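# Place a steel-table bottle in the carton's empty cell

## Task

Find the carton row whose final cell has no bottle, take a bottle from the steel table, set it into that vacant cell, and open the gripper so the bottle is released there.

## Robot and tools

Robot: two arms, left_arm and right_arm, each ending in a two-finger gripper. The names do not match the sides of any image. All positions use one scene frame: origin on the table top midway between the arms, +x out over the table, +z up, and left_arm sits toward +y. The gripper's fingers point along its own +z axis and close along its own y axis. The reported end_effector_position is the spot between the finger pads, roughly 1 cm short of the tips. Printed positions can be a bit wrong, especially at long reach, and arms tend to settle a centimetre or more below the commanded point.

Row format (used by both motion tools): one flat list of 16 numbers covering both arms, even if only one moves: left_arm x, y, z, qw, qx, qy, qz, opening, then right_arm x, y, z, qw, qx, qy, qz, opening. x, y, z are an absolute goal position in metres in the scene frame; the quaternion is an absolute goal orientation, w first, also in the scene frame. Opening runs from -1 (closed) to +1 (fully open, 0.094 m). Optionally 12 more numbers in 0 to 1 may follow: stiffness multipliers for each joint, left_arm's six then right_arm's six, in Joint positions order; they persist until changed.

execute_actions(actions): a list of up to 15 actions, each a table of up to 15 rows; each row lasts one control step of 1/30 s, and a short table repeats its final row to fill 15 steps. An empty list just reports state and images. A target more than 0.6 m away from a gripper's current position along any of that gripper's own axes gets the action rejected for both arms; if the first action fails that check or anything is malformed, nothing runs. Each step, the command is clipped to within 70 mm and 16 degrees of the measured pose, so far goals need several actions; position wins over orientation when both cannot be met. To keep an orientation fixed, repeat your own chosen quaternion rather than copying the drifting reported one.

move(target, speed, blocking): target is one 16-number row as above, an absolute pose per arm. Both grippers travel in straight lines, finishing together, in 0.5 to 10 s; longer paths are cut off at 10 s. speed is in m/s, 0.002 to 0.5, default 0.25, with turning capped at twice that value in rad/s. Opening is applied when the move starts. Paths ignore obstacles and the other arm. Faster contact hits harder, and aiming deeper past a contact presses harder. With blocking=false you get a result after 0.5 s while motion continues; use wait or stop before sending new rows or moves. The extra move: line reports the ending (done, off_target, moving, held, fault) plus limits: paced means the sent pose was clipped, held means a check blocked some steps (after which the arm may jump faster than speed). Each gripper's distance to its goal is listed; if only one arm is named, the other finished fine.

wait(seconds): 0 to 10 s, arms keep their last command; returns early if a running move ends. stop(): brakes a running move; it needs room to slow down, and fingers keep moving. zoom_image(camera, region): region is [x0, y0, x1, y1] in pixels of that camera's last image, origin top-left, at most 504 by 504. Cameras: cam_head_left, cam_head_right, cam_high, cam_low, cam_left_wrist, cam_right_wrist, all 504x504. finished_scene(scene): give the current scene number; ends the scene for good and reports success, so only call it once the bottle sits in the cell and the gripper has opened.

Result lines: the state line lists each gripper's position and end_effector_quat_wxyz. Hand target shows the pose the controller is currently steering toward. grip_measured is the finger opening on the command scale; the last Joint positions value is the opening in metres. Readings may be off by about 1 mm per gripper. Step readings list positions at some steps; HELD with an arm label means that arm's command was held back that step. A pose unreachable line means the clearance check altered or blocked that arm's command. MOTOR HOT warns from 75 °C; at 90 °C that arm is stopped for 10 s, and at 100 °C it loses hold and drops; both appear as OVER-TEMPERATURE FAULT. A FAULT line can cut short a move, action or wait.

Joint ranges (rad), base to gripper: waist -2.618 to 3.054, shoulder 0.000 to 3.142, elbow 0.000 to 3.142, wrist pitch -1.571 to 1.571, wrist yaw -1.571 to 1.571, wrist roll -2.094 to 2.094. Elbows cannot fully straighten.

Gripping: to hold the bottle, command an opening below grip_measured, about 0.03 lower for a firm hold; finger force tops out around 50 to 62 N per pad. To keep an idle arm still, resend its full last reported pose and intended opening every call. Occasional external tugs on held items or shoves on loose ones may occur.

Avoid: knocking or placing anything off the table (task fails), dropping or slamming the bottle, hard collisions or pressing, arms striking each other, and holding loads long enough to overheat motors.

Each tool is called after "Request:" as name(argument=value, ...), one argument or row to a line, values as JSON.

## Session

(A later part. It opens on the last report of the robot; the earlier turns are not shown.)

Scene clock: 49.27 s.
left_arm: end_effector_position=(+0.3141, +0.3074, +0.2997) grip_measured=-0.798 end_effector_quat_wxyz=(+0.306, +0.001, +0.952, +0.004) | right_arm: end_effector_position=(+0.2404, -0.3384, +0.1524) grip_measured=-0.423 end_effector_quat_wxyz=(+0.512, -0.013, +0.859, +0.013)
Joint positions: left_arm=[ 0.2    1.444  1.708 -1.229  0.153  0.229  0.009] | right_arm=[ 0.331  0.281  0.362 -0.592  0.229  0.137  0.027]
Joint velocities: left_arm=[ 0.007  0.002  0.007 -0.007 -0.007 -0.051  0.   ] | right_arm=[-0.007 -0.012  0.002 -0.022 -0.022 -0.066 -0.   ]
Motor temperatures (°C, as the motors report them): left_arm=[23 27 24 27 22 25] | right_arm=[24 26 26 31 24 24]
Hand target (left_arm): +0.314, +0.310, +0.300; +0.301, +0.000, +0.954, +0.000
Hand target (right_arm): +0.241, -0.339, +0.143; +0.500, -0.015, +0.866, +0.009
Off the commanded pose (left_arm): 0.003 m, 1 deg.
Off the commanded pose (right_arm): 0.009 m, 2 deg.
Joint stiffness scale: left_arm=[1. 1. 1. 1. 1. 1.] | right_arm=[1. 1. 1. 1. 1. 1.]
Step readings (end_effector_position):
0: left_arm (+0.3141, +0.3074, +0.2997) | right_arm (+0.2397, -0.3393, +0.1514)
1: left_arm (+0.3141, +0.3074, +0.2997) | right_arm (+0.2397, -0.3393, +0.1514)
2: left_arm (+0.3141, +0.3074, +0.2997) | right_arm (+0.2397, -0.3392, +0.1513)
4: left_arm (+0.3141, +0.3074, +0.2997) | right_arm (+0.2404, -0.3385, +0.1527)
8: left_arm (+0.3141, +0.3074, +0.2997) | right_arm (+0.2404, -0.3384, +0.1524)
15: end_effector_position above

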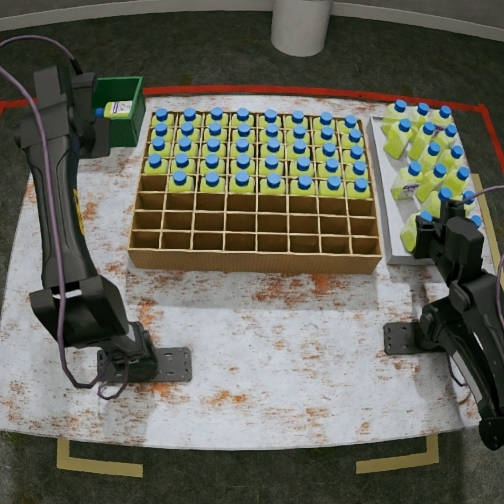

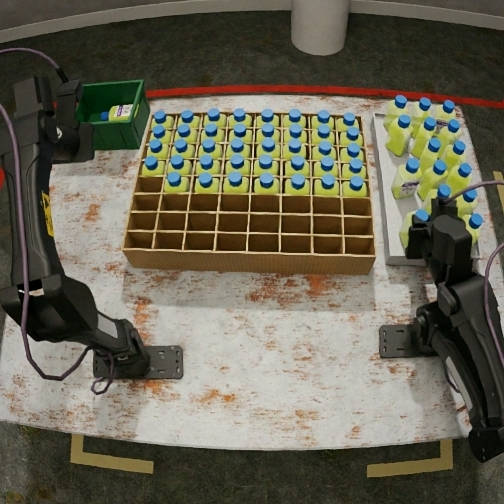

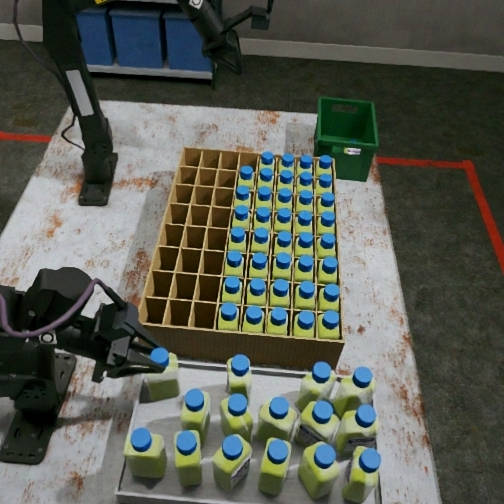

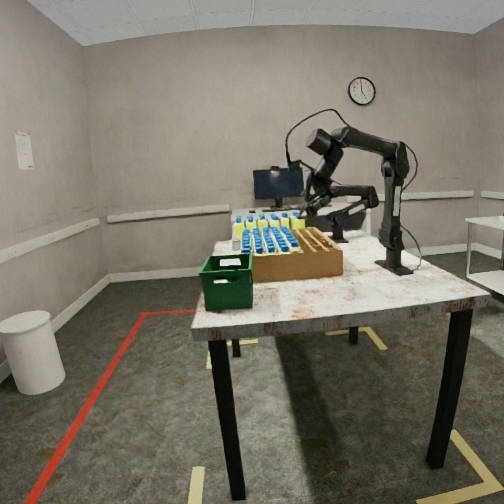

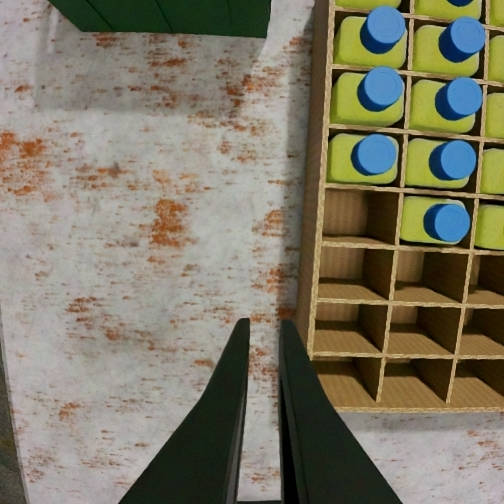

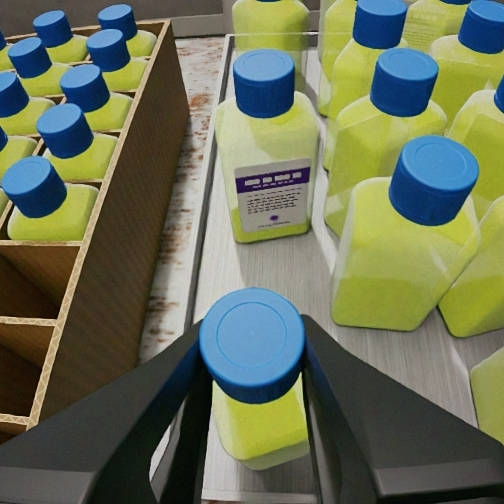

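Request:
execute_actions(
  actions=[
    [[0.314,0.31,0.3,0.3007,0,0.9537,0,-0.8,0.2404,-0.3384,0.1541,0.5119,-0.0127,0.8589,0.0076,-0.47],[0.314,0.31,0.3,0.3007,0,0.9537,0,-0.8,0.2404,-0.3384,0.1541,0.5119,-0.0127,0.8589,0.0076,-0.47],[0.314,0.31,0.3,0.3007,0,0.9537,0,-0.8,0.2404,-0.3384,0.1541,0.5119,-0.0127,0.8589,0.0076,-0.47],[0.314,0.31,0.3,0.3007,0,0.9537,0,-0.8,0.2404,-0.3384,0.16,0.5119,-0.0127,0.8589,0.0076,-0.47],[0.314,0.31,0.3,0.3007,0,0.9537,0,-0.8,0.2404,-0.3384,0.16,0.5119,-0.0127,0.8589,0.0076,-0.47],[0.314,0.31,0.3,0.3007,0,0.9537,0,-0.8,0.2404,-0.3384,0.16,0.5119,-0.0127,0.8589,0.0076,-0.47],[0.314,0.31,0.3,0.3007,0,0.9537,0,-0.8,0.2404,-0.3384,0.1689,0.5119,-0.0127,0.8589,0.0076,-0.47],[0.314,0.31,0.3,0.3007,0,0.9537,0,-0.8,0.2404,-0.3384,0.1689,0.5119,-0.0127,0.8589,0.0076,-0.47],[0.314,0.31,0.3,0.3007,0,0.9537,0,-0.8,0.2404,-0.3384,0.1689,0.5119,-0.0127,0.8589,0.0076,-0.47],[0.314,0.31,0.3,0.3007,0,0.9537,0,-0.8,0.2404,-0.3384,0.18,0.5119,-0.0127,0.8589,0.0076,-0.47],[0.314,0.31,0.3,0.3007,0,0.9537,0,-0.8,0.2404,-0.3384,0.18,0.5119,-0.0127,0.8589,0.0076,-0.47],[0.314,0.31,0.3,0.3007,0,0.9537,0,-0.8,0.2404,-0.3384,0.18,0.5119,-0.0127,0.8589,0.0076,-0.47],[0.314,0.31,0.3,0.3007,0,0.9537,0,-0.8,0.2404,-0.3384,0.1926,0.5119,-0.0127,0.8589,0.0076,-0.47],[0.314,0.31,0.3,0.3007,0,0.9537,0,-0.8,0.2404,-0.3384,0.1926,0.5119,-0.0127,0.8589,0.0076,-0.47],[0.314,0.31,0.3,0.3007,0,0.9537,0,-0.8,0.2404,-0.3384,0.1926,0.5119,-0.0127,0.8589,0.0076,-0.47]],
    [[0.314,0.31,0.3,0.3007,0,0.9537,0,-0.8,0.2404,-0.3384,0.206,0.5119,-0.0127,0.8589,0.0076,-0.47],[0.314,0.31,0.3,0.3007,0,0.9537,0,-0.8,0.2404,-0.3384,0.206,0.5119,-0.0127,0.8589,0.0076,-0.47],[0.314,0.31,0.3,0.3007,0,0.9537,0,-0.8,0.2404,-0.3384,0.206,0.5119,-0.0127,0.8589,0.0076,-0.47],[0.314,0.31,0.3,0.3007,0,0.9537,0,-0.8,0.2405,-0.337,0.2194,0.5119,-0.0157,0.8589,0.0094,-0.47],[0.314,0.31,0.3,0.3007,0,0.9537,0,-0.8,0.2405,-0.337,0.2194,0.5119,-0.0157,0.8589,0.0094,-0.47],[0.314,0.31,0.3,0.3007,0,0.9537,0,-0.8,0.2405,-0.337,0.2194,0.5119,-0.0157,0.8589,0.0094,-0.47],[0.314,0.31,0.3,0.3007,0,0.9537,0,-0.8,0.2409,-0.3328,0.232,0.5118,-0.0255,0.8586,0.0152,-0.47],[0.314,0.31,0.3,0.3007,0,0.9537,0,-0.8,0.2409,-0.3328,0.232,0.5118,-0.0255,0.8586,0.0152,-0.47],[0.314,0.31,0.3,0.3007,0,0.9537,0,-0.8,0.2409,-0.3328,0.232,0.5118,-0.0255,0.8586,0.0152,-0.47],[0.314,0.31,0.3,0.3007,0,0.9537,0,-0.8,0.2415,-0.3261,0.2431,0.5115,-0.0397,0.8581,0.0237,-0.47],[0.314,0.31,0.3,0.3007,0,0.9537,0,-0.8,0.2415,-0.3261,0.2431,0.5115,-0.0397,0.8581,0.0237,-0.47],[0.314,0.31,0.3,0.3007,0,0.9537,0,-0.8,0.2415,-0.3261,0.2431,0.5115,-0.0397,0.8581,0.0237,-0.47],[0.314,0.31,0.3,0.3007,0,0.9537,0,-0.8,0.2423,-0.317,0.252,0.5108,-0.0592,0.857,0.0353,-0.47],[0.314,0.31,0.3,0.3007,0,0.9537,0,-0.8,0.2423,-0.317,0.252,0.5108,-0.0592,0.857,0.0353,-0.47],[0.314,0.31,0.3,0.3007,0,0.9537,0,-0.8,0.2423,-0.317,0.252,0.5108,-0.0592,0.857,0.0353,-0.47]],
    [[0.314,0.31,0.3,0.3007,0,0.9537,0,-0.8,0.2433,-0.3057,0.2585,0.5096,-0.0831,0.855,0.0495,-0.47],[0.314,0.31,0.3,0.3007,0,0.9537,0,-0.8,0.2433,-0.3057,0.2585,0.5096,-0.0831,0.855,0.0495,-0.47],[0.314,0.31,0.3,0.3007,0,0.9537,0,-0.8,0.2433,-0.3057,0.2585,0.5096,-0.0831,0.855,0.0495,-0.47],[0.314,0.31,0.3,0.3007,0,0.9537,0,-0.8,0.2445,-0.2924,0.262,0.5078,-0.1099,0.8519,0.0655,-0.47],[0.314,0.31,0.3,0.3007,0,0.9537,0,-0.8,0.2445,-0.2924,0.262,0.5078,-0.1099,0.8519,0.0655,-0.47],[0.314,0.31,0.3,0.3007,0,0.9537,0,-0.8,0.2445,-0.2924,0.262,0.5078,-0.1099,0.8519,0.0655,-0.47],[0.314,0.31,0.3,0.3007,0,0.9537,0,-0.8,0.2459,-0.2771,0.262,0.5052,-0.1396,0.8476,0.0832,-0.47],[0.314,0.31,0.3,0.3007,0,0.9537,0,-0.8,0.2459,-0.2771,0.262,0.5052,-0.1396,0.8476,0.0832,-0.47],[0.314,0.31,0.3,0.3007,0,0.9537,0,-0.8,0.2459,-0.2771,0.262,0.5052,-0.1396,0.8476,0.0832,-0.47],[0.314,0.31,0.3,0.3007,0,0.9537,0,-0.8,0.2474,-0.2602,0.262,0.5019,-0.1698,0.8421,0.1012,-0.47],[0.314,0.31,0.3,0.3007,0,0.9537,0,-0.8,0.2474,-0.2602,0.262,0.5019,-0.1698,0.8421,0.1012,-0.47],[0.314,0.31,0.3,0.3007,0,0.9537,0,-0.8,0.2474,-0.2602,0.262,0.5019,-0.1698,0.8421,0.1012,-0.47],[0.314,0.31,0.3,0.3007,0,0.9537,0,-0.8,0.2491,-0.2417,0.262,0.4979,-0.2005,0.8353,0.1195,-0.47],[0.314,0.31,0.3,0.3007,0,0.9537,0,-0.8,0.2491,-0.2417,0.262,0.4979,-0.2005,0.8353,0.1195,-0.47],[0.314,0.31,0.3,0.3007,0,0.9537,0,-0.8,0.2491,-0.2417,0.262,0.4979,-0.2005,0.8353,0.1195,-0.47]],
    [[0.314,0.31,0.3,0.3007,0,0.9537,0,-0.8,0.2508,-0.2219,0.262,0.4931,-0.231,0.8274,0.1377,-0.47],[0.314,0.31,0.3,0.3007,0,0.9537,0,-0.8,0.2508,-0.2219,0.262,0.4931,-0.231,0.8274,0.1377,-0.47],[0.314,0.31,0.3,0.3007,0,0.9537,0,-0.8,0.2508,-0.2219,0.262,0.4931,-0.231,0.8274,0.1377,-0.47],[0.314,0.31,0.3,0.3007,0,0.9537,0,-0.8,0.2527,-0.2009,0.262,0.488,-0.2597,0.8188,0.1548,-0.47],[0.314,0.31,0.3,0.3007,0,0.9537,0,-0.8,0.2527,-0.2009,0.262,0.488,-0.2597,0.8188,0.1548,-0.47],[0.314,0.31,0.3,0.3007,0,0.9537,0,-0.8,0.2527,-0.2009,0.262,0.488,-0.2597,0.8188,0.1548,-0.47],[0.314,0.31,0.3,0.3007,0,0.9537,0,-0.8,0.2547,-0.1788,0.262,0.4826,-0.2867,0.8097,0.1709,-0.47],[0.314,0.31,0.3,0.3007,0,0.9537,0,-0.8,0.2547,-0.1788,0.262,0.4826,-0.2867,0.8097,0.1709,-0.47],[0.314,0.31,0.3,0.3007,0,0.9537,0,-0.8,0.2547,-0.1788,0.262,0.4826,-0.2867,0.8097,0.1709,-0.47],[0.314,0.31,0.3,0.3007,0,0.9537,0,-0.8,0.2567,-0.1559,0.262,0.477,-0.312,0.8003,0.186,-0.47],[0.314,0.31,0.3,0.3007,0,0.9537,0,-0.8,0.2567,-0.1559,0.262,0.477,-0.312,0.8003,0.186,-0.47],[0.314,0.31,0.3,0.3007,0,0.9537,0,-0.8,0.2567,-0.1559,0.262,0.477,-0.312,0.8003,0.186,-0.47],[0.314,0.31,0.3,0.3007,0,0.9537,0,-0.8,0.2589,-0.1323,0.262,0.4715,-0.3349,0.791,0.1996,-0.47],[0.314,0.31,0.3,0.3007,0,0.9537,0,-0.8,0.2589,-0.1323,0.262,0.4715,-0.3349,0.791,0.1996,-0.47],[0.314,0.31,0.3,0.3007,0,0.9537,0,-0.8,0.2589,-0.1323,0.262,0.4715,-0.3349,0.791,0.1996,-0.47]],
    [[0.314,0.31,0.3,0.3007,0,0.9537,0,-0.8,0.261,-0.1082,0.262,0.4661,-0.3555,0.782,0.2119,-0.47],[0.314,0.31,0.3,0.3007,0,0.9537,0,-0.8,0.261,-0.1082,0.262,0.4661,-0.3555,0.782,0.2119,-0.47],[0.314,0.31,0.3,0.3007,0,0.9537,0,-0.8,0.261,-0.1082,0.262,0.4661,-0.3555,0.782,0.2119,-0.47],[0.314,0.31,0.3,0.3007,0,0.9537,0,-0.8,0.2632,-0.0838,0.262,0.4608,-0.3745,0.773,0.2232,-0.47],[0.314,0.31,0.3,0.3007,0,0.9537,0,-0.8,0.2632,-0.0838,0.262,0.4608,-0.3745,0.773,0.2232,-0.47],[0.314,0.31,0.3,0.3007,0,0.9537,0,-0.8,0.2632,-0.0838,0.262,0.4608,-0.3745,0.773,0.2232,-0.47],[0.314,0.31,0.3,0.3007,0,0.9537,0,-0.8,0.2654,-0.0592,0.262,0.4558,-0.3913,0.7647,0.2332,-0.47],[0.314,0.31,0.3,0.3007,0,0.9537,0,-0.8,0.2654,-0.0592,0.262,0.4558,-0.3913,0.7647,0.2332,-0.47],[0.314,0.31,0.3,0.3007,0,0.9537,0,-0.8,0.2654,-0.0592,0.262,0.4558,-0.3913,0.7647,0.2332,-0.47],[0.314,0.31,0.3,0.3007,0,0.9537,0,-0.8,0.2676,-0.0346,0.262,0.4512,-0.4059,0.757,0.2419,-0.47],[0.314,0.31,0.3,0.3007,0,0.9537,0,-0.8,0.2676,-0.0346,0.262,0.4512,-0.4059,0.757,0.2419,-0.47],[0.314,0.31,0.3,0.3007,0,0.9537,0,-0.8,0.2676,-0.0346,0.262,0.4512,-0.4059,0.757,0.2419,-0.47],[0.314,0.31,0.3,0.3007,0,0.9537,0,-0.8,0.2698,-0.0102,0.262,0.4467,-0.4197,0.7495,0.2502,-0.47],[0.314,0.31,0.3,0.3007,0,0.9537,0,-0.8,0.2698,-0.0102,0.262,0.4467,-0.4197,0.7495,0.2502,-0.47],[0.314,0.31,0.3,0.3007,0,0.9537,0,-0.8,0.2698,-0.0102,0.262,0.4467,-0.4197,0.7495,0.2502,-0.47]],
    [[0.314,0.31,0.3,0.3007,0,0.9537,0,-0.8,0.2719,0.0139,0.262,0.4425,-0.4321,0.7424,0.2575,-0.47],[0.314,0.31,0.3,0.3007,0,0.9537,0,-0.8,0.2719,0.0139,0.262,0.4425,-0.4321,0.7424,0.2575,-0.47],[0.314,0.31,0.3,0.3007,0,0.9537,0,-0.8,0.2719,0.0139,0.262,0.4425,-0.4321,0.7424,0.2575,-0.47],[0.314,0.31,0.3,0.3007,0,0.9537,0,-0.8,0.2741,0.0375,0.262,0.4389,-0.4424,0.7363,0.2637,-0.47],[0.314,0.31,0.3,0.3007,0,0.9537,0,-0.8,0.2741,0.0375,0.262,0.4389,-0.4424,0.7363,0.2637,-0.47],[0.314,0.31,0.3,0.3007,0,0.9537,0,-0.8,0.2741,0.0375,0.262,0.4389,-0.4424,0.7363,0.2637,-0.47],[0.314,0.31,0.3,0.3007,0,0.9537,0,-0.8,0.2761,0.0604,0.262,0.4351,-0.4527,0.7301,0.2698,-0.47],[0.314,0.31,0.3,0.3007,0,0.9537,0,-0.8,0.2761,0.0604,0.262,0.4351,-0.4527,0.7301,0.2698,-0.47],[0.314,0.31,0.3,0.3007,0,0.9537,0,-0.8,0.2761,0.0604,0.262,0.4351,-0.4527,0.7301,0.2698,-0.47],[0.314,0.31,0.3,0.3007,0,0.9537,0,-0.8,0.2781,0.0825,0.262,0.4321,-0.4609,0.7249,0.2747,-0.47],[0.314,0.31,0.3,0.3007,0,0.9537,0,-0.8,0.2781,0.0825,0.262,0.4321,-0.4609,0.7249,0.2747,-0.47],[0.314,0.31,0.3,0.3007,0,0.9537,0,-0.8,0.2781,0.0825,0.262,0.4321,-0.4609,0.7249,0.2747,-0.47],[0.314,0.31,0.3,0.3007,0,0.9537,0,-0.8,0.28,0.1035,0.262,0.4292,-0.4685,0.72,0.2792,-0.47],[0.314,0.31,0.3,0.3007,0,0.9537,0,-0.8,0.28,0.1035,0.262,0.4292,-0.4685,0.72,0.2792,-0.47],[0.314,0.31,0.3,0.3007,0,0.9537,0,-0.8,0.28,0.1035,0.262,0.4292,-0.4685,0.72,0.2792,-0.47]],
    [[0.314,0.31,0.3,0.3007,0,0.9537,0,-0.8,0.2817,0.1233,0.262,0.4265,-0.4754,0.7155,0.2833,-0.47],[0.314,0.31,0.3,0.3007,0,0.9537,0,-0.8,0.2817,0.1233,0.262,0.4265,-0.4754,0.7155,0.2833,-0.47],[0.314,0.31,0.3,0.3007,0,0.9537,0,-0.8,0.2817,0.1233,0.262,0.4265,-0.4754,0.7155,0.2833,-0.47],[0.314,0.31,0.3,0.3007,0,0.9537,0,-0.8,0.2834,0.1418,0.262,0.4245,-0.4803,0.7121,0.2863,-0.47],[0.314,0.31,0.3,0.3007,0,0.9537,0,-0.8,0.2834,0.1418,0.262,0.4245,-0.4803,0.7121,0.2863,-0.47],[0.314,0.31,0.3,0.3007,0,0.9537,0,-0.8,0.2834,0.1418,0.262,0.4245,-0.4803,0.7121,0.2863,-0.47],[0.314,0.31,0.3,0.3007,0,0.9537,0,-0.8,0.2849,0.1587,0.262,0.4245,-0.4803,0.7121,0.2863,-0.47],[0.314,0.31,0.3,0.3007,0,0.9537,0,-0.8,0.2849,0.1587,0.262,0.4245,-0.4803,0.7121,0.2863,-0.47],[0.314,0.31,0.3,0.3007,0,0.9537,0,-0.8,0.2849,0.1587,0.262,0.4245,-0.4803,0.7121,0.2863,-0.47],[0.314,0.31,0.3,0.3007,0,0.9537,0,-0.8,0.2863,0.174,0.262,0.4245,-0.4803,0.7121,0.2863,-0.47],[0.314,0.31,0.3,0.3007,0,0.9537,0,-0.8,0.2863,0.174,0.262,0.4245,-0.4803,0.7121,0.2863,-0.47],[0.314,0.31,0.3,0.3007,0,0.9537,0,-0.8,0.2863,0.174,0.262,0.4245,-0.4803,0.7121,0.2863,-0.47],[0.314,0.31,0.3,0.3007,0,0.9537,0,-0.8,0.2885,0.1873,0.262,0.4245,-0.4803,0.7121,0.2863,-0.47],[0.314,0.31,0.3,0.3007,0,0.9537,0,-0.8,0.2885,0.1873,0.262,0.4245,-0.4803,0.7121,0.2863,-0.47],[0.314,0.31,0.3,0.3007,0,0.9537,0,-0.8,0.2885,0.1873,0.262,0.4245,-0.4803,0.7121,0.2863,-0.47]],
    [[0.314,0.31,0.3,0.3007,0,0.9537,0,-0.8,0.2919,0.1986,0.262,0.4245,-0.4803,0.7121,0.2863,-0.47],[0.314,0.31,0.3,0.3007,0,0.9537,0,-0.8,0.2919,0.1986,0.262,0.4245,-0.4803,0.7121,0.2863,-0.47],[0.314,0.31,0.3,0.3007,0,0.9537,0,-0.8,0.2919,0.1986,0.262,0.4245,-0.4803,0.7121,0.2863,-0.47],[0.314,0.31,0.3,0.3007,0,0.9537,0,-0.8,0.2962,0.2077,0.262,0.4245,-0.4803,0.7121,0.2863,-0.47],[0.314,0.31,0.3,0.3007,0,0.9537,0,-0.8,0.2962,0.2077,0.262,0.4245,-0.4803,0.7121,0.2863,-0.47],[0.314,0.31,0.3,0.3007,0,0.9537,0,-0.8,0.2962,0.2077,0.262,0.4245,-0.4803,0.7121,0.2863,-0.47],[0.314,0.31,0.3,0.3007,0,0.9537,0,-0.8,0.3006,0.2144,0.262,0.4245,-0.4803,0.7121,0.2863,-0.47],[0.314,0.31,0.3,0.3007,0,0.9537,0,-0.8,0.3006,0.2144,0.262,0.4245,-0.4803,0.7121,0.2863,-0.47],[0.314,0.31,0.3,0.3007,0,0.9537,0,-0.8,0.3006,0.2144,0.262,0.4245,-0.4803,0.7121,0.2863,-0.47],[0.314,0.31,0.3,0.3007,0,0.9537,0,-0.8,0.3038,0.2186,0.262,0.4245,-0.4803,0.7121,0.2863,-0.47],[0.314,0.31,0.3,0.3007,0,0.9537,0,-0.8,0.3038,0.2186,0.262,0.4245,-0.4803,0.7121,0.2863,-0.47],[0.314,0.31,0.3,0.3007,0,0.9537,0,-0.8,0.3038,0.2186,0.262,0.4245,-0.4803,0.7121,0.2863,-0.47],[0.314,0.31,0.3,0.3007,0,0.9537,0,-0.8,0.305,0.22,0.262,0.4245,-0.4803,0.7121,0.2863,-0.47],[0.314,0.31,0.3,0.3007,0,0.9537,0,-0.8,0.305,0.22,0.262,0.4245,-0.4803,0.7121,0.2863,-0.47],[0.314,0.31,0.3,0.3007,0,0.9537,0,-0.8,0.305,0.22,0.262,0.4245,-0.4803,0.7121,0.2863,-0.47]],
  ],
)

Scene clock: 76.60 s.
left_arm: end_effector_position=(+0.3141, +0.3074, +0.2997) grip_measured=-0.798 end_effector_quat_wxyz=(+0.306, +0.002, +0.952, +0.004) | right_arm: end_effector_position=(+0.3018, +0.2170, +0.2409) grip_measured=-0.424 end_effector_quat_wxyz=(+0.409, -0.488, +0.718, +0.281)
Joint positions: left_arm=[ 0.2    1.444  1.708 -1.229  0.153  0.23   0.009] | right_arm=[ 1.124  2.246  2.175 -0.464 -0.091 -0.049  0.027]
Joint velocities: left_arm=[-0.017  0.002 -0.002 -0.037  0.022  0.066 -0.   ] | right_arm=[-0.002  0.11   0.173 -0.168  0.007  0.066 -0.001]
Motor temperatures (°C, as the motors report them): left_arm=[23 26 25 27 22 25] | right_arm=[24 25 27 33 24 24]
Hand target (left_arm): +0.314, +0.310, +0.300; +0.301, -0.000, +0.954, +0.000
Hand target (right_arm): +0.304, +0.218, +0.262; +0.425, -0.480, +0.712, +0.287
Off the commanded pose (left_arm): 0.003 m, 1 deg.
Off the commanded pose (right_arm): 0.022 m, 2 deg.
Joint stiffness scale: left_arm=[1. 1. 1. 1. 1. 1.] | right_arm=[1. 1. 1. 1. 1. 1.]
Step readings (end_effector_position; steps 1 to 15: 1st action; 16 to 30: 2nd action; 31 to 45: 3rd action; 46 to 60: 4th action; 61 to 75: 5th action; 76 to 90: 6th action; 91 to 105: 7th action; 106 to 120: 8th action):
0: left_arm (+0.3141, +0.3074, +0.2997) | right_arm (+0.2404, -0.3384, +0.1524)
1: left_arm (+0.3141, +0.3074, +0.2997) | right_arm (+0.2403, -0.3382, +0.1524)
2: left_arm (+0.3141, +0.3074, +0.2997) | right_arm (+0.2403, -0.3380, +0.1525)
4: left_arm (+0.3141, +0.3074, +0.2997) | right_arm (+0.2402, -0.3379, +0.1525)
8: left_arm (+0.3141, +0.3074, +0.2997) | right_arm (+0.2396, -0.3381, +0.1533)
15: left_arm (+0.3141, +0.3074, +0.2997) | right_arm (+0.2382, -0.3385, +0.1709)
16: left_arm (+0.3141, +0.3074, +0.2997) | right_arm (+0.2381, -0.3386, +0.1762)
17: left_arm (+0.3141, +0.3074, +0.2997) | right_arm (+0.2381, -0.3386, +0.1814)
19: left_arm (+0.3141, +0.3074, +0.2997) | right_arm (+0.2387, -0.3384, +0.1925)
23: left_arm (+0.3141, +0.3074, +0.2997) | right_arm (+0.2392, -0.3374, +0.2123)
30: left_arm (+0.3141, +0.3074, +0.2997) | right_arm (+0.2404, -0.3251, +0.2373)
31: left_arm (+0.3141, +0.3074, +0.2997) | right_arm (+0.2405, -0.3222, +0.2399)
32: left_arm (+0.3141, +0.3074, +0.2997) | right_arm (+0.2406, -0.3187, +0.2419)
34: left_arm (+0.3141, +0.3074, +0.2997) | right_arm (+0.2413, -0.3121, +0.2450)
38: left_arm (+0.3141, +0.3074, +0.2997) | right_arm (+0.2410, -0.2956, +0.2449)
45: left_arm (+0.3141, +0.3074, +0.2997) | right_arm (+0.2393, -0.2609, +0.2356)
46: left_arm (+0.3141, +0.3074, +0.2997) | right_arm (+0.2393, -0.2554, +0.2344)
47: left_arm (+0.3141, +0.3074, +0.2997) | right_arm (+0.2391, -0.2487, +0.2336)
49: left_arm (+0.3141, +0.3074, +0.2997) | right_arm (+0.2393, -0.2371, +0.2319)
53: left_arm (+0.3141, +0.3074, +0.2997) | right_arm (+0.2402, -0.2102, +0.2312)
60: left_arm (+0.3141, +0.3074, +0.2997) | right_arm (+0.2449, -0.1592, +0.2317)
61: left_arm (+0.3141, +0.3074, +0.2997) | right_arm (+0.2457, -0.1517, +0.2312)
62: left_arm (+0.3141, +0.3074, +0.2997) | right_arm (+0.2461, -0.1433, +0.2309)
64: left_arm (+0.3141, +0.3074, +0.2997) | right_arm (+0.2474, -0.1280, +0.2302)
68: left_arm (+0.3141, +0.3074, +0.2997) | right_arm (+0.2512, -0.0959, +0.2300)
75: left_arm (+0.3141, +0.3074, +0.2997) | right_arm (+0.2599, -0.0381, +0.2328)
76: left_arm (+0.3141, +0.3074, +0.2997) | right_arm (+0.2609, -0.0299, +0.2329)
77: left_arm (+0.3141, +0.3074, +0.2997) | right_arm (+0.2621, -0.0213, +0.2331)
79: left_arm (+0.3141, +0.3074, +0.2997) | right_arm (+0.2641, -0.0051, +0.2335)
83: left_arm (+0.3141, +0.3074, +0.2997) | right_arm (+0.2691, +0.0278, +0.2344)
90: left_arm (+0.3141, +0.3074, +0.2997) | right_arm (+0.2779, +0.0819, +0.2384)
91: left_arm (+0.3141, +0.3074, +0.2997) | right_arm (+0.2786, +0.0890, +0.2383)
92: left_arm (+0.3141, +0.3074, +0.2997) | right_arm (+0.2799, +0.0966, +0.2392)
94: left_arm (+0.3141, +0.3074, +0.2997) | right_arm (+0.2812, +0.1102, +0.2392)
98: left_arm (+0.3141, +0.3074, +0.2997) | right_arm (+0.2843, +0.1370, +0.2400)
105: left_arm (+0.3141, +0.3074, +0.2997) | right_arm (+0.2860, +0.1770, +0.2428)
106: left_arm (+0.3141, +0.3074, +0.2997) | right_arm (+0.2865, +0.1815, +0.2429)
107: left_arm (+0.3141, +0.3074, +0.2997) | right_arm (+0.2875, +0.1863, +0.2434)
109: left_arm (+0.3141, +0.3074, +0.2997) | right_arm (+0.2897, +0.1941, +0.2436)
113: left_arm (+0.3141, +0.3074, +0.2997) | right_arm (+0.2963, +0.2067, +0.2439)
120: end_effector_position above

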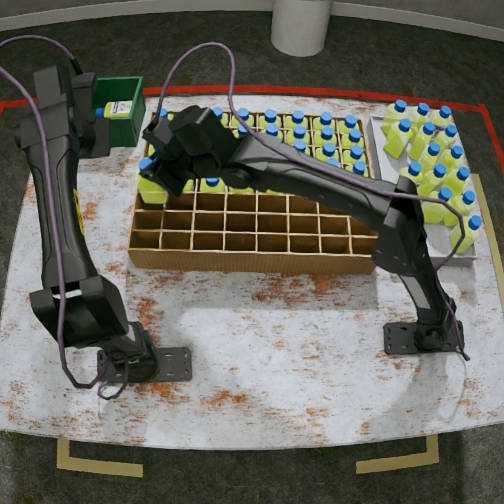

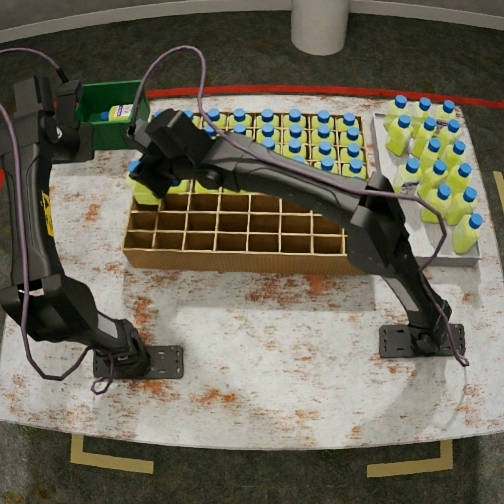

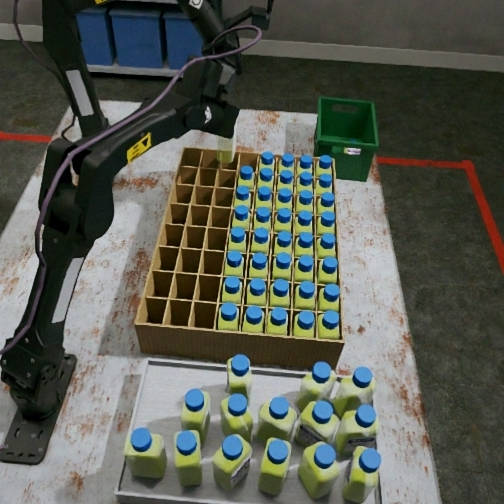

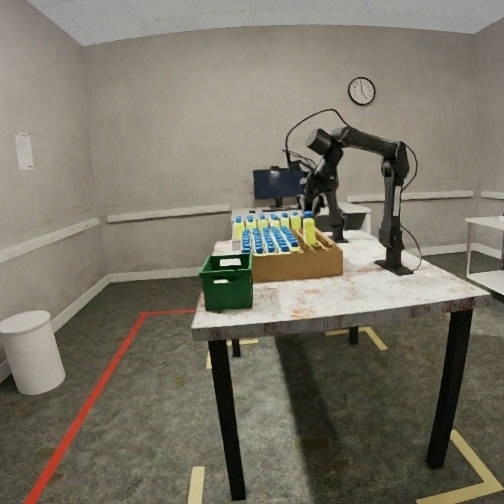

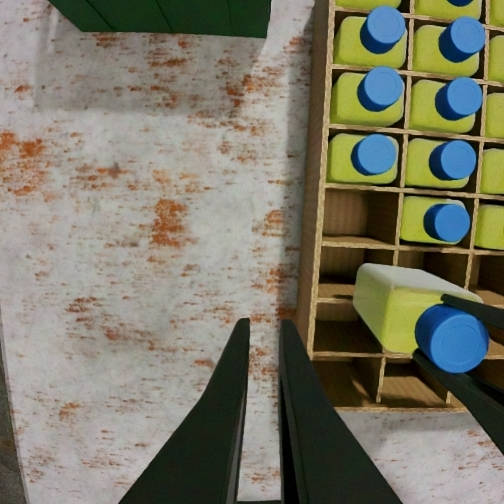

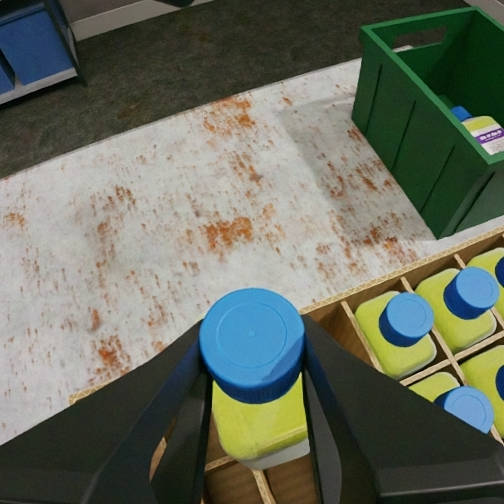

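Request:
wait(
  seconds=0,
)

Scene clock: 76.83 s.
left_arm: end_effector_position=(+0.3141, +0.3074, +0.2997) grip_measured=-0.798 end_effector_quat_wxyz=(+0.306, +0.002, +0.952, +0.004) | right_arm: end_effector_position=(+0.3012, +0.2157, +0.2383) grip_measured=-0.424 end_effector_quat_wxyz=(+0.403, -0.490, +0.721, +0.278)
Joint positions: left_arm=[ 0.2    1.444  1.708 -1.229  0.153  0.23   0.009] | right_arm=[ 1.124  2.249  2.184 -0.486 -0.091 -0.049  0.027]
Joint velocities: left_arm=[ 0.007 -0.007  0.002 -0.007 -0.037  0.022  0.001] | right_arm=[ 0.007  0.007 -0.007 -0.051 -0.037 -0.037  0.   ]
Motor temperatures (°C, as the motors report them): left_arm=[23 26 25 27 22 25] | right_arm=[24 25 27 33 24 24]
Hand target (left_arm): +0.314, +0.310, +0.300; +0.301, -0.000, +0.954, +0.000
Hand target (right_arm): +0.304, +0.218, +0.262; +0.425, -0.480, +0.712, +0.287
Off the commanded pose (left_arm): 0.003 m, 1 deg.
Off the commanded pose (right_arm): 0.024 m, 3 deg.
Joint stiffness scale: left_arm=[1. 1. 1. 1. 1. 1.] | right_arm=[1. 1. 1. 1. 1. 1.]

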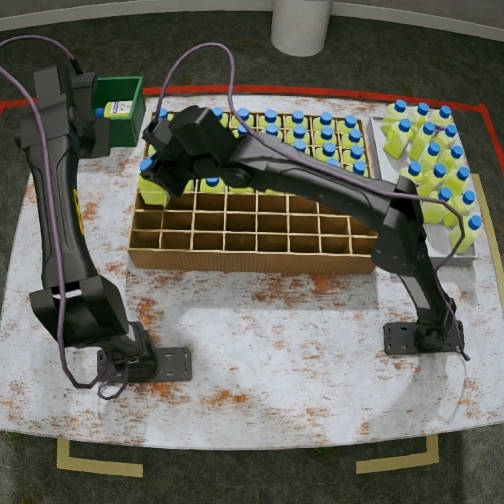

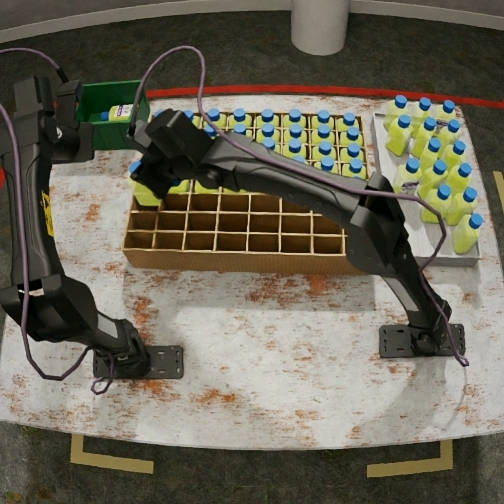

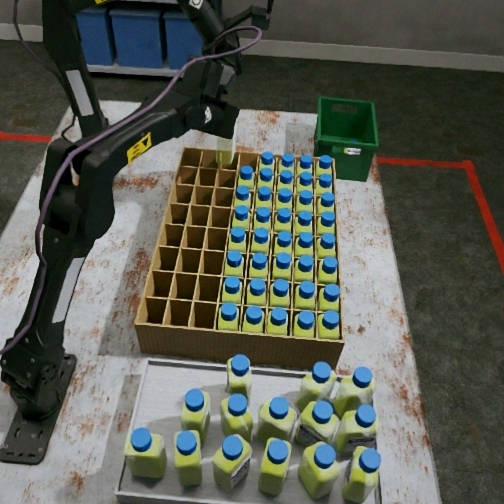

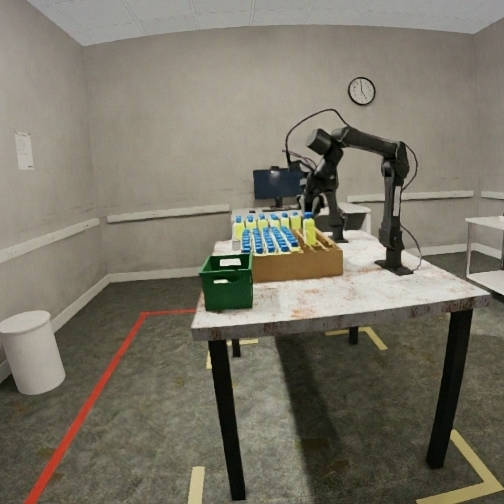

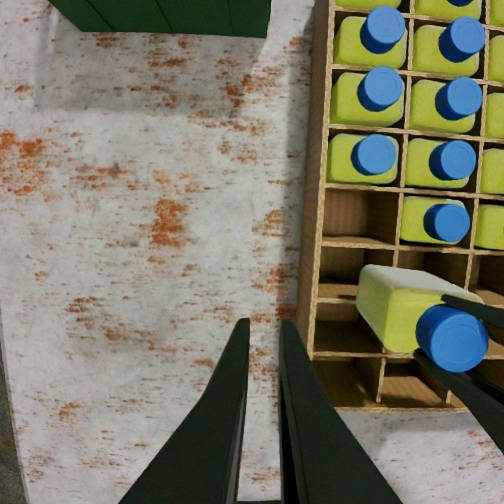

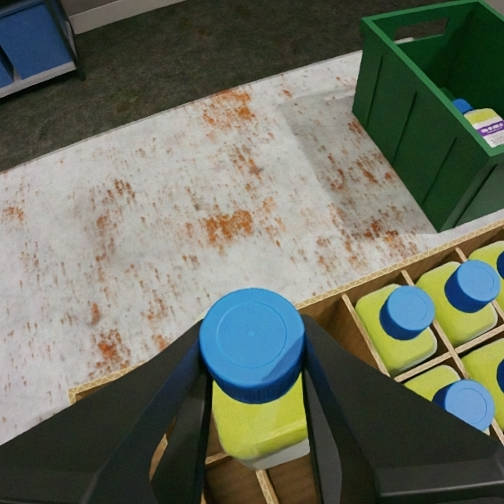

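Request:
zoom_image(
  camera="cam_left_wrist",
  region=[290, 170, 504, 420],
)

Request:
zoom_image(
  camera="cam_low",
  region=[230, 180, 370, 290],
)

Request:
zoom_image(
  camera="cam_high",
  region=[160, 90, 320, 210],
)

Request:
zoom_image(
  camera="cam_head_left",
  region=[110, 130, 250, 270],
)

Region (290, 170, 504, 420) of cam_left_wrist's 504x504 image, scaled by 2.016, with more detail than that image has; it fills the left 431 columns of this view, and the rest is white.

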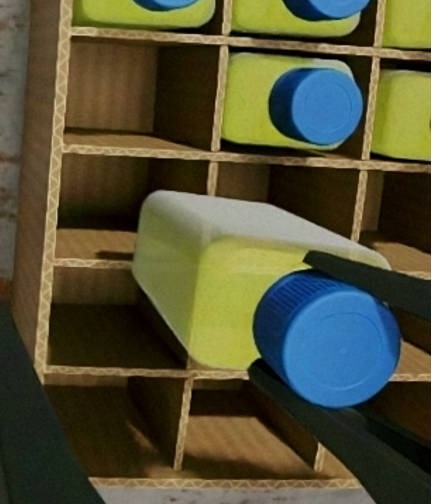

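Region (230, 180, 370, 290) of cam_low's 504x504 image, scaled by 3.600, with more detail than that image has; it fills the top 396 rows of this view, and the rest is white.

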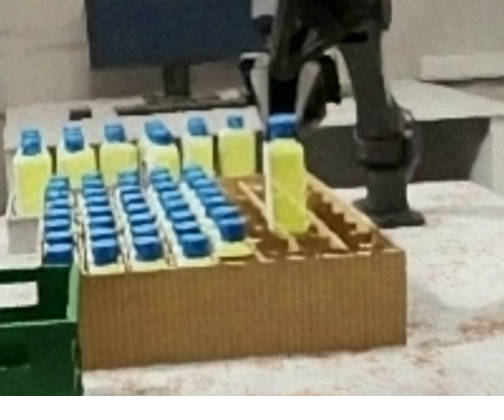

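Region (160, 90, 320, 210) of cam_high's 504x504 image, scaled by 3.150, with more detail than that image has; it fills the top 378 rows of this view, and the rest is white.

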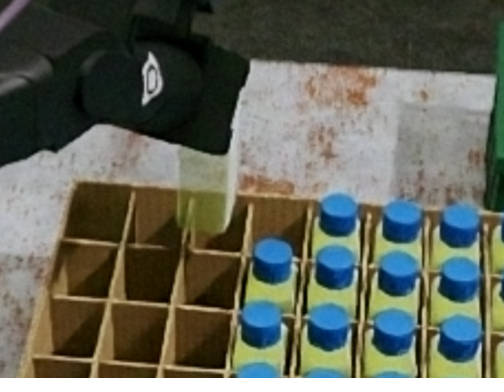

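Region (110, 130, 250, 270) of cam_head_left's 504x504 image, scaled by 3.600, with more detail than that image has.

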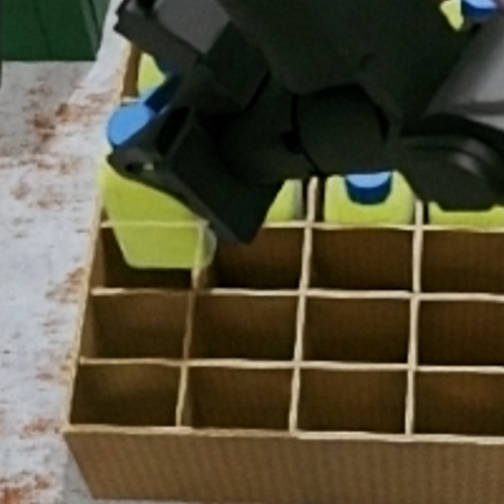

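Request:
zoom_image(
  camera="cam_right_wrist",
  region=[60, 230, 504, 504],
)

Region (60, 230, 504, 504) of cam_right_wrist's 504x504 image, scaled by 1.135, with more detail than that image has; it fills the top 311 rows of this view, and the rest is white.

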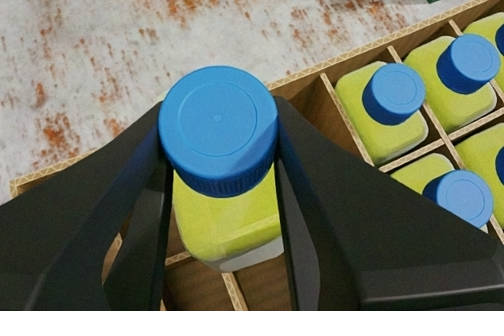

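Request:
move(
  target=[0.314,0.31,0.3,0.3007,0,0.9537,0,-0.8,0.3525,0.230,0.258,0.4493,-0.4842,0.6789,0.3205,-0.47],
  speed=0.12,
)

Scene clock: 85.97 s.
left_arm: end_effector_position=(+0.3142, +0.3075, +0.2997) grip_measured=-0.798 end_effector_quat_wxyz=(+0.306, +0.002, +0.952, +0.004) | right_arm: end_effector_position=(+0.3491, +0.2209, +0.2277) grip_measured=-0.424 end_effector_quat_wxyz=(+0.420, -0.489, +0.703, +0.301)
Joint positions: left_arm=[ 0.2    1.444  1.708 -1.229  0.153  0.23   0.009] | right_arm=[ 1.036  2.356  2.271 -0.412 -0.198 -0.092  0.027]
Joint velocities: left_arm=[ 0.002 -0.017  0.002  0.007  0.007 -0.051 -0.001] | right_arm=[-0.007  0.012  0.002  0.007 -0.037 -0.11  -0.001]
Motor temperatures (°C, as the motors report them): left_arm=[23 25 25 27 22 25] | right_arm=[24 28 28 34 24 24]
Hand target (left_arm): +0.314, +0.310, +0.300; +0.301, -0.000, +0.954, +0.000
Hand target (right_arm): +0.351, +0.227, +0.259; +0.450, -0.486, +0.678, +0.319
Off the commanded pose (left_arm): 0.003 m, 1 deg.
Off the commanded pose (right_arm): 0.032 m, 5 deg.
Joint stiffness scale: left_arm=[1. 1. 1. 1. 1. 1.] | right_arm=[1. 1. 1. 1. 1. 1.]
move: off_target (right_arm)

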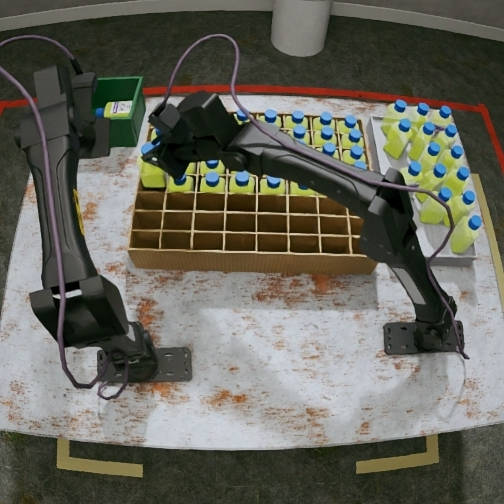

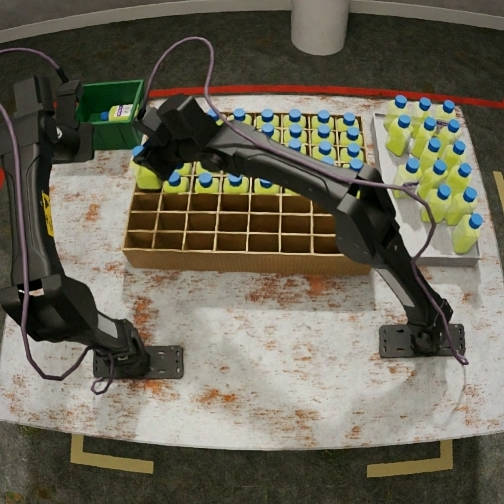

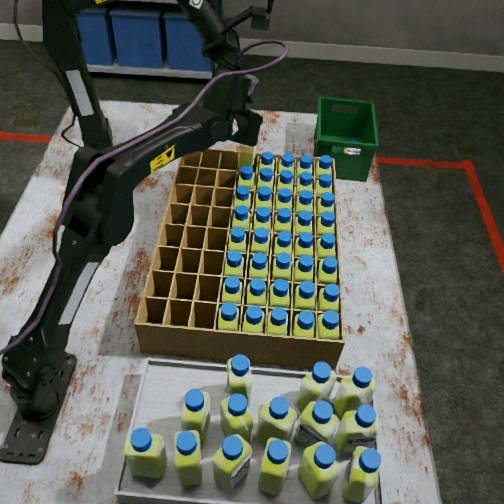

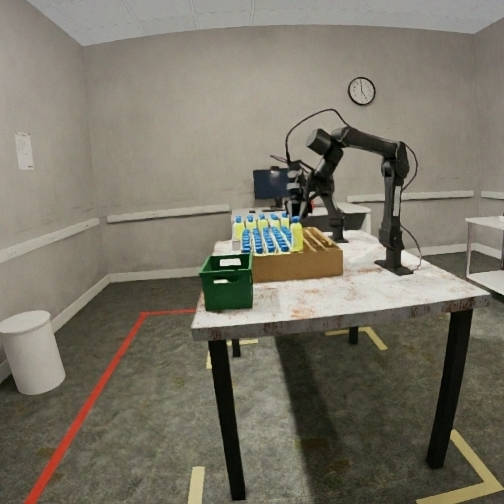

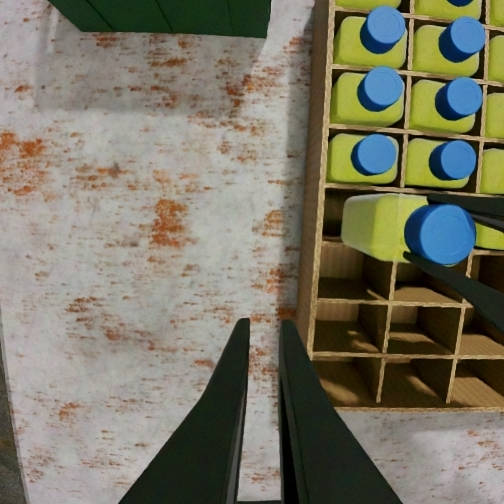

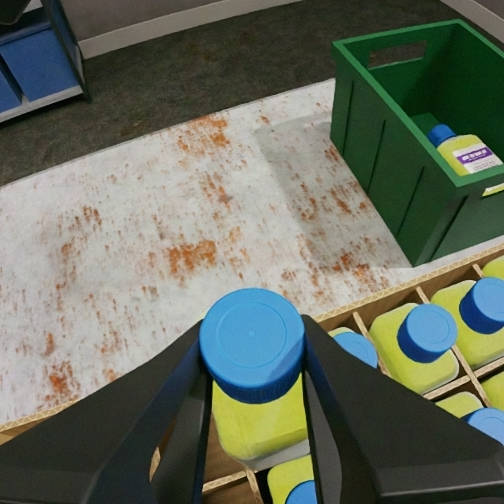

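Request:
zoom_image(
  camera="cam_left_wrist",
  region=[300, 120, 504, 320],
)

Request:
zoom_image(
  camera="cam_low",
  region=[240, 190, 350, 280],
)

Request:
zoom_image(
  camera="cam_head_left",
  region=[120, 130, 230, 240],
)

Region (300, 120, 504, 320) of cam_left_wrist's 504x504 image, scaled by 2.471, with more detail than that image has; it fills the top 494 rows of this view, and the rest is white.

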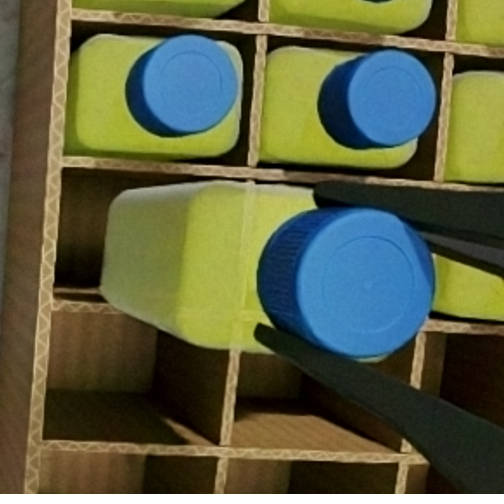

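Region (240, 190, 350, 280) of cam_low's 504x504 image, scaled by 4.582, with more detail than that image has; it fills the top 412 rows of this view, and the rest is white.

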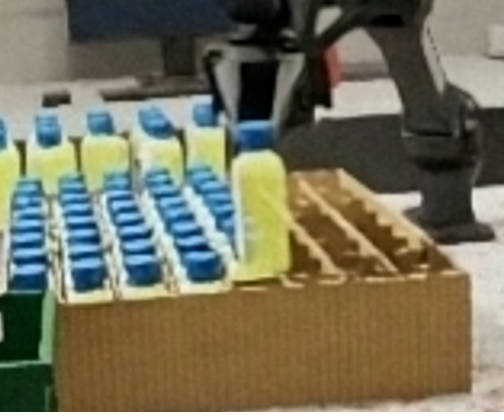

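Region (120, 130, 230, 240) of cam_head_left's 504x504 image, scaled by 4.582, with more detail than that image has.

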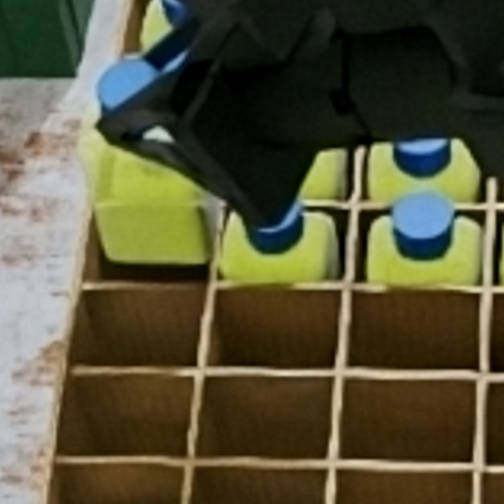

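Request:
zoom_image(
  camera="cam_left_wrist",
  region=[305, 170, 425, 270],
)

Request:
zoom_image(
  camera="cam_head_right",
  region=[115, 140, 205, 220],
)

Request:
zoom_image(
  camera="cam_high",
  region=[190, 110, 310, 200],
)

Region (305, 170, 425, 270) of cam_left_wrist's 504x504 image, scaled by 4.200, with more detail than that image has.

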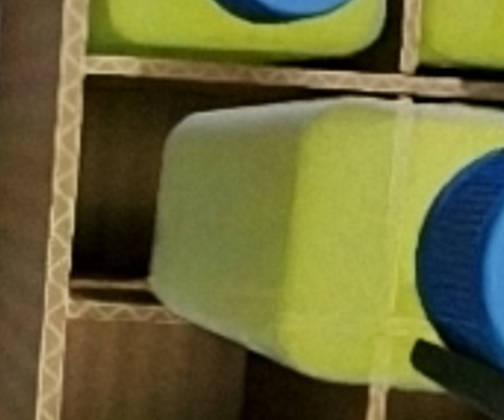

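Region (115, 140, 205, 220) of cam_head_right's 504x504 image, scaled by 5.600, with more detail than that image has.

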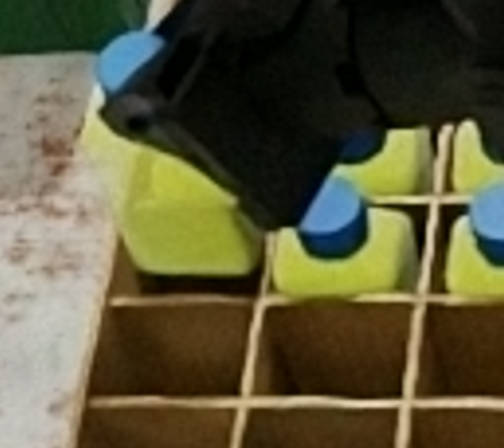

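Region (190, 110, 310, 200) of cam_high's 504x504 image, scaled by 4.200, with more detail than that image has; it fills the top 378 rows of this view, and the rest is white.

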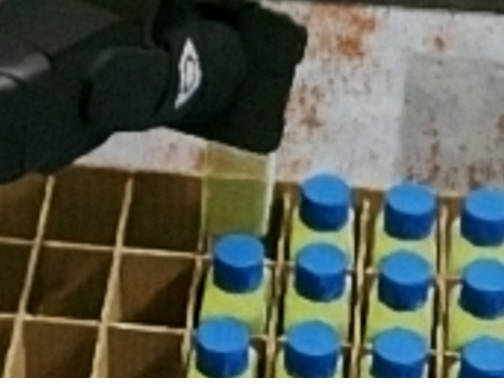

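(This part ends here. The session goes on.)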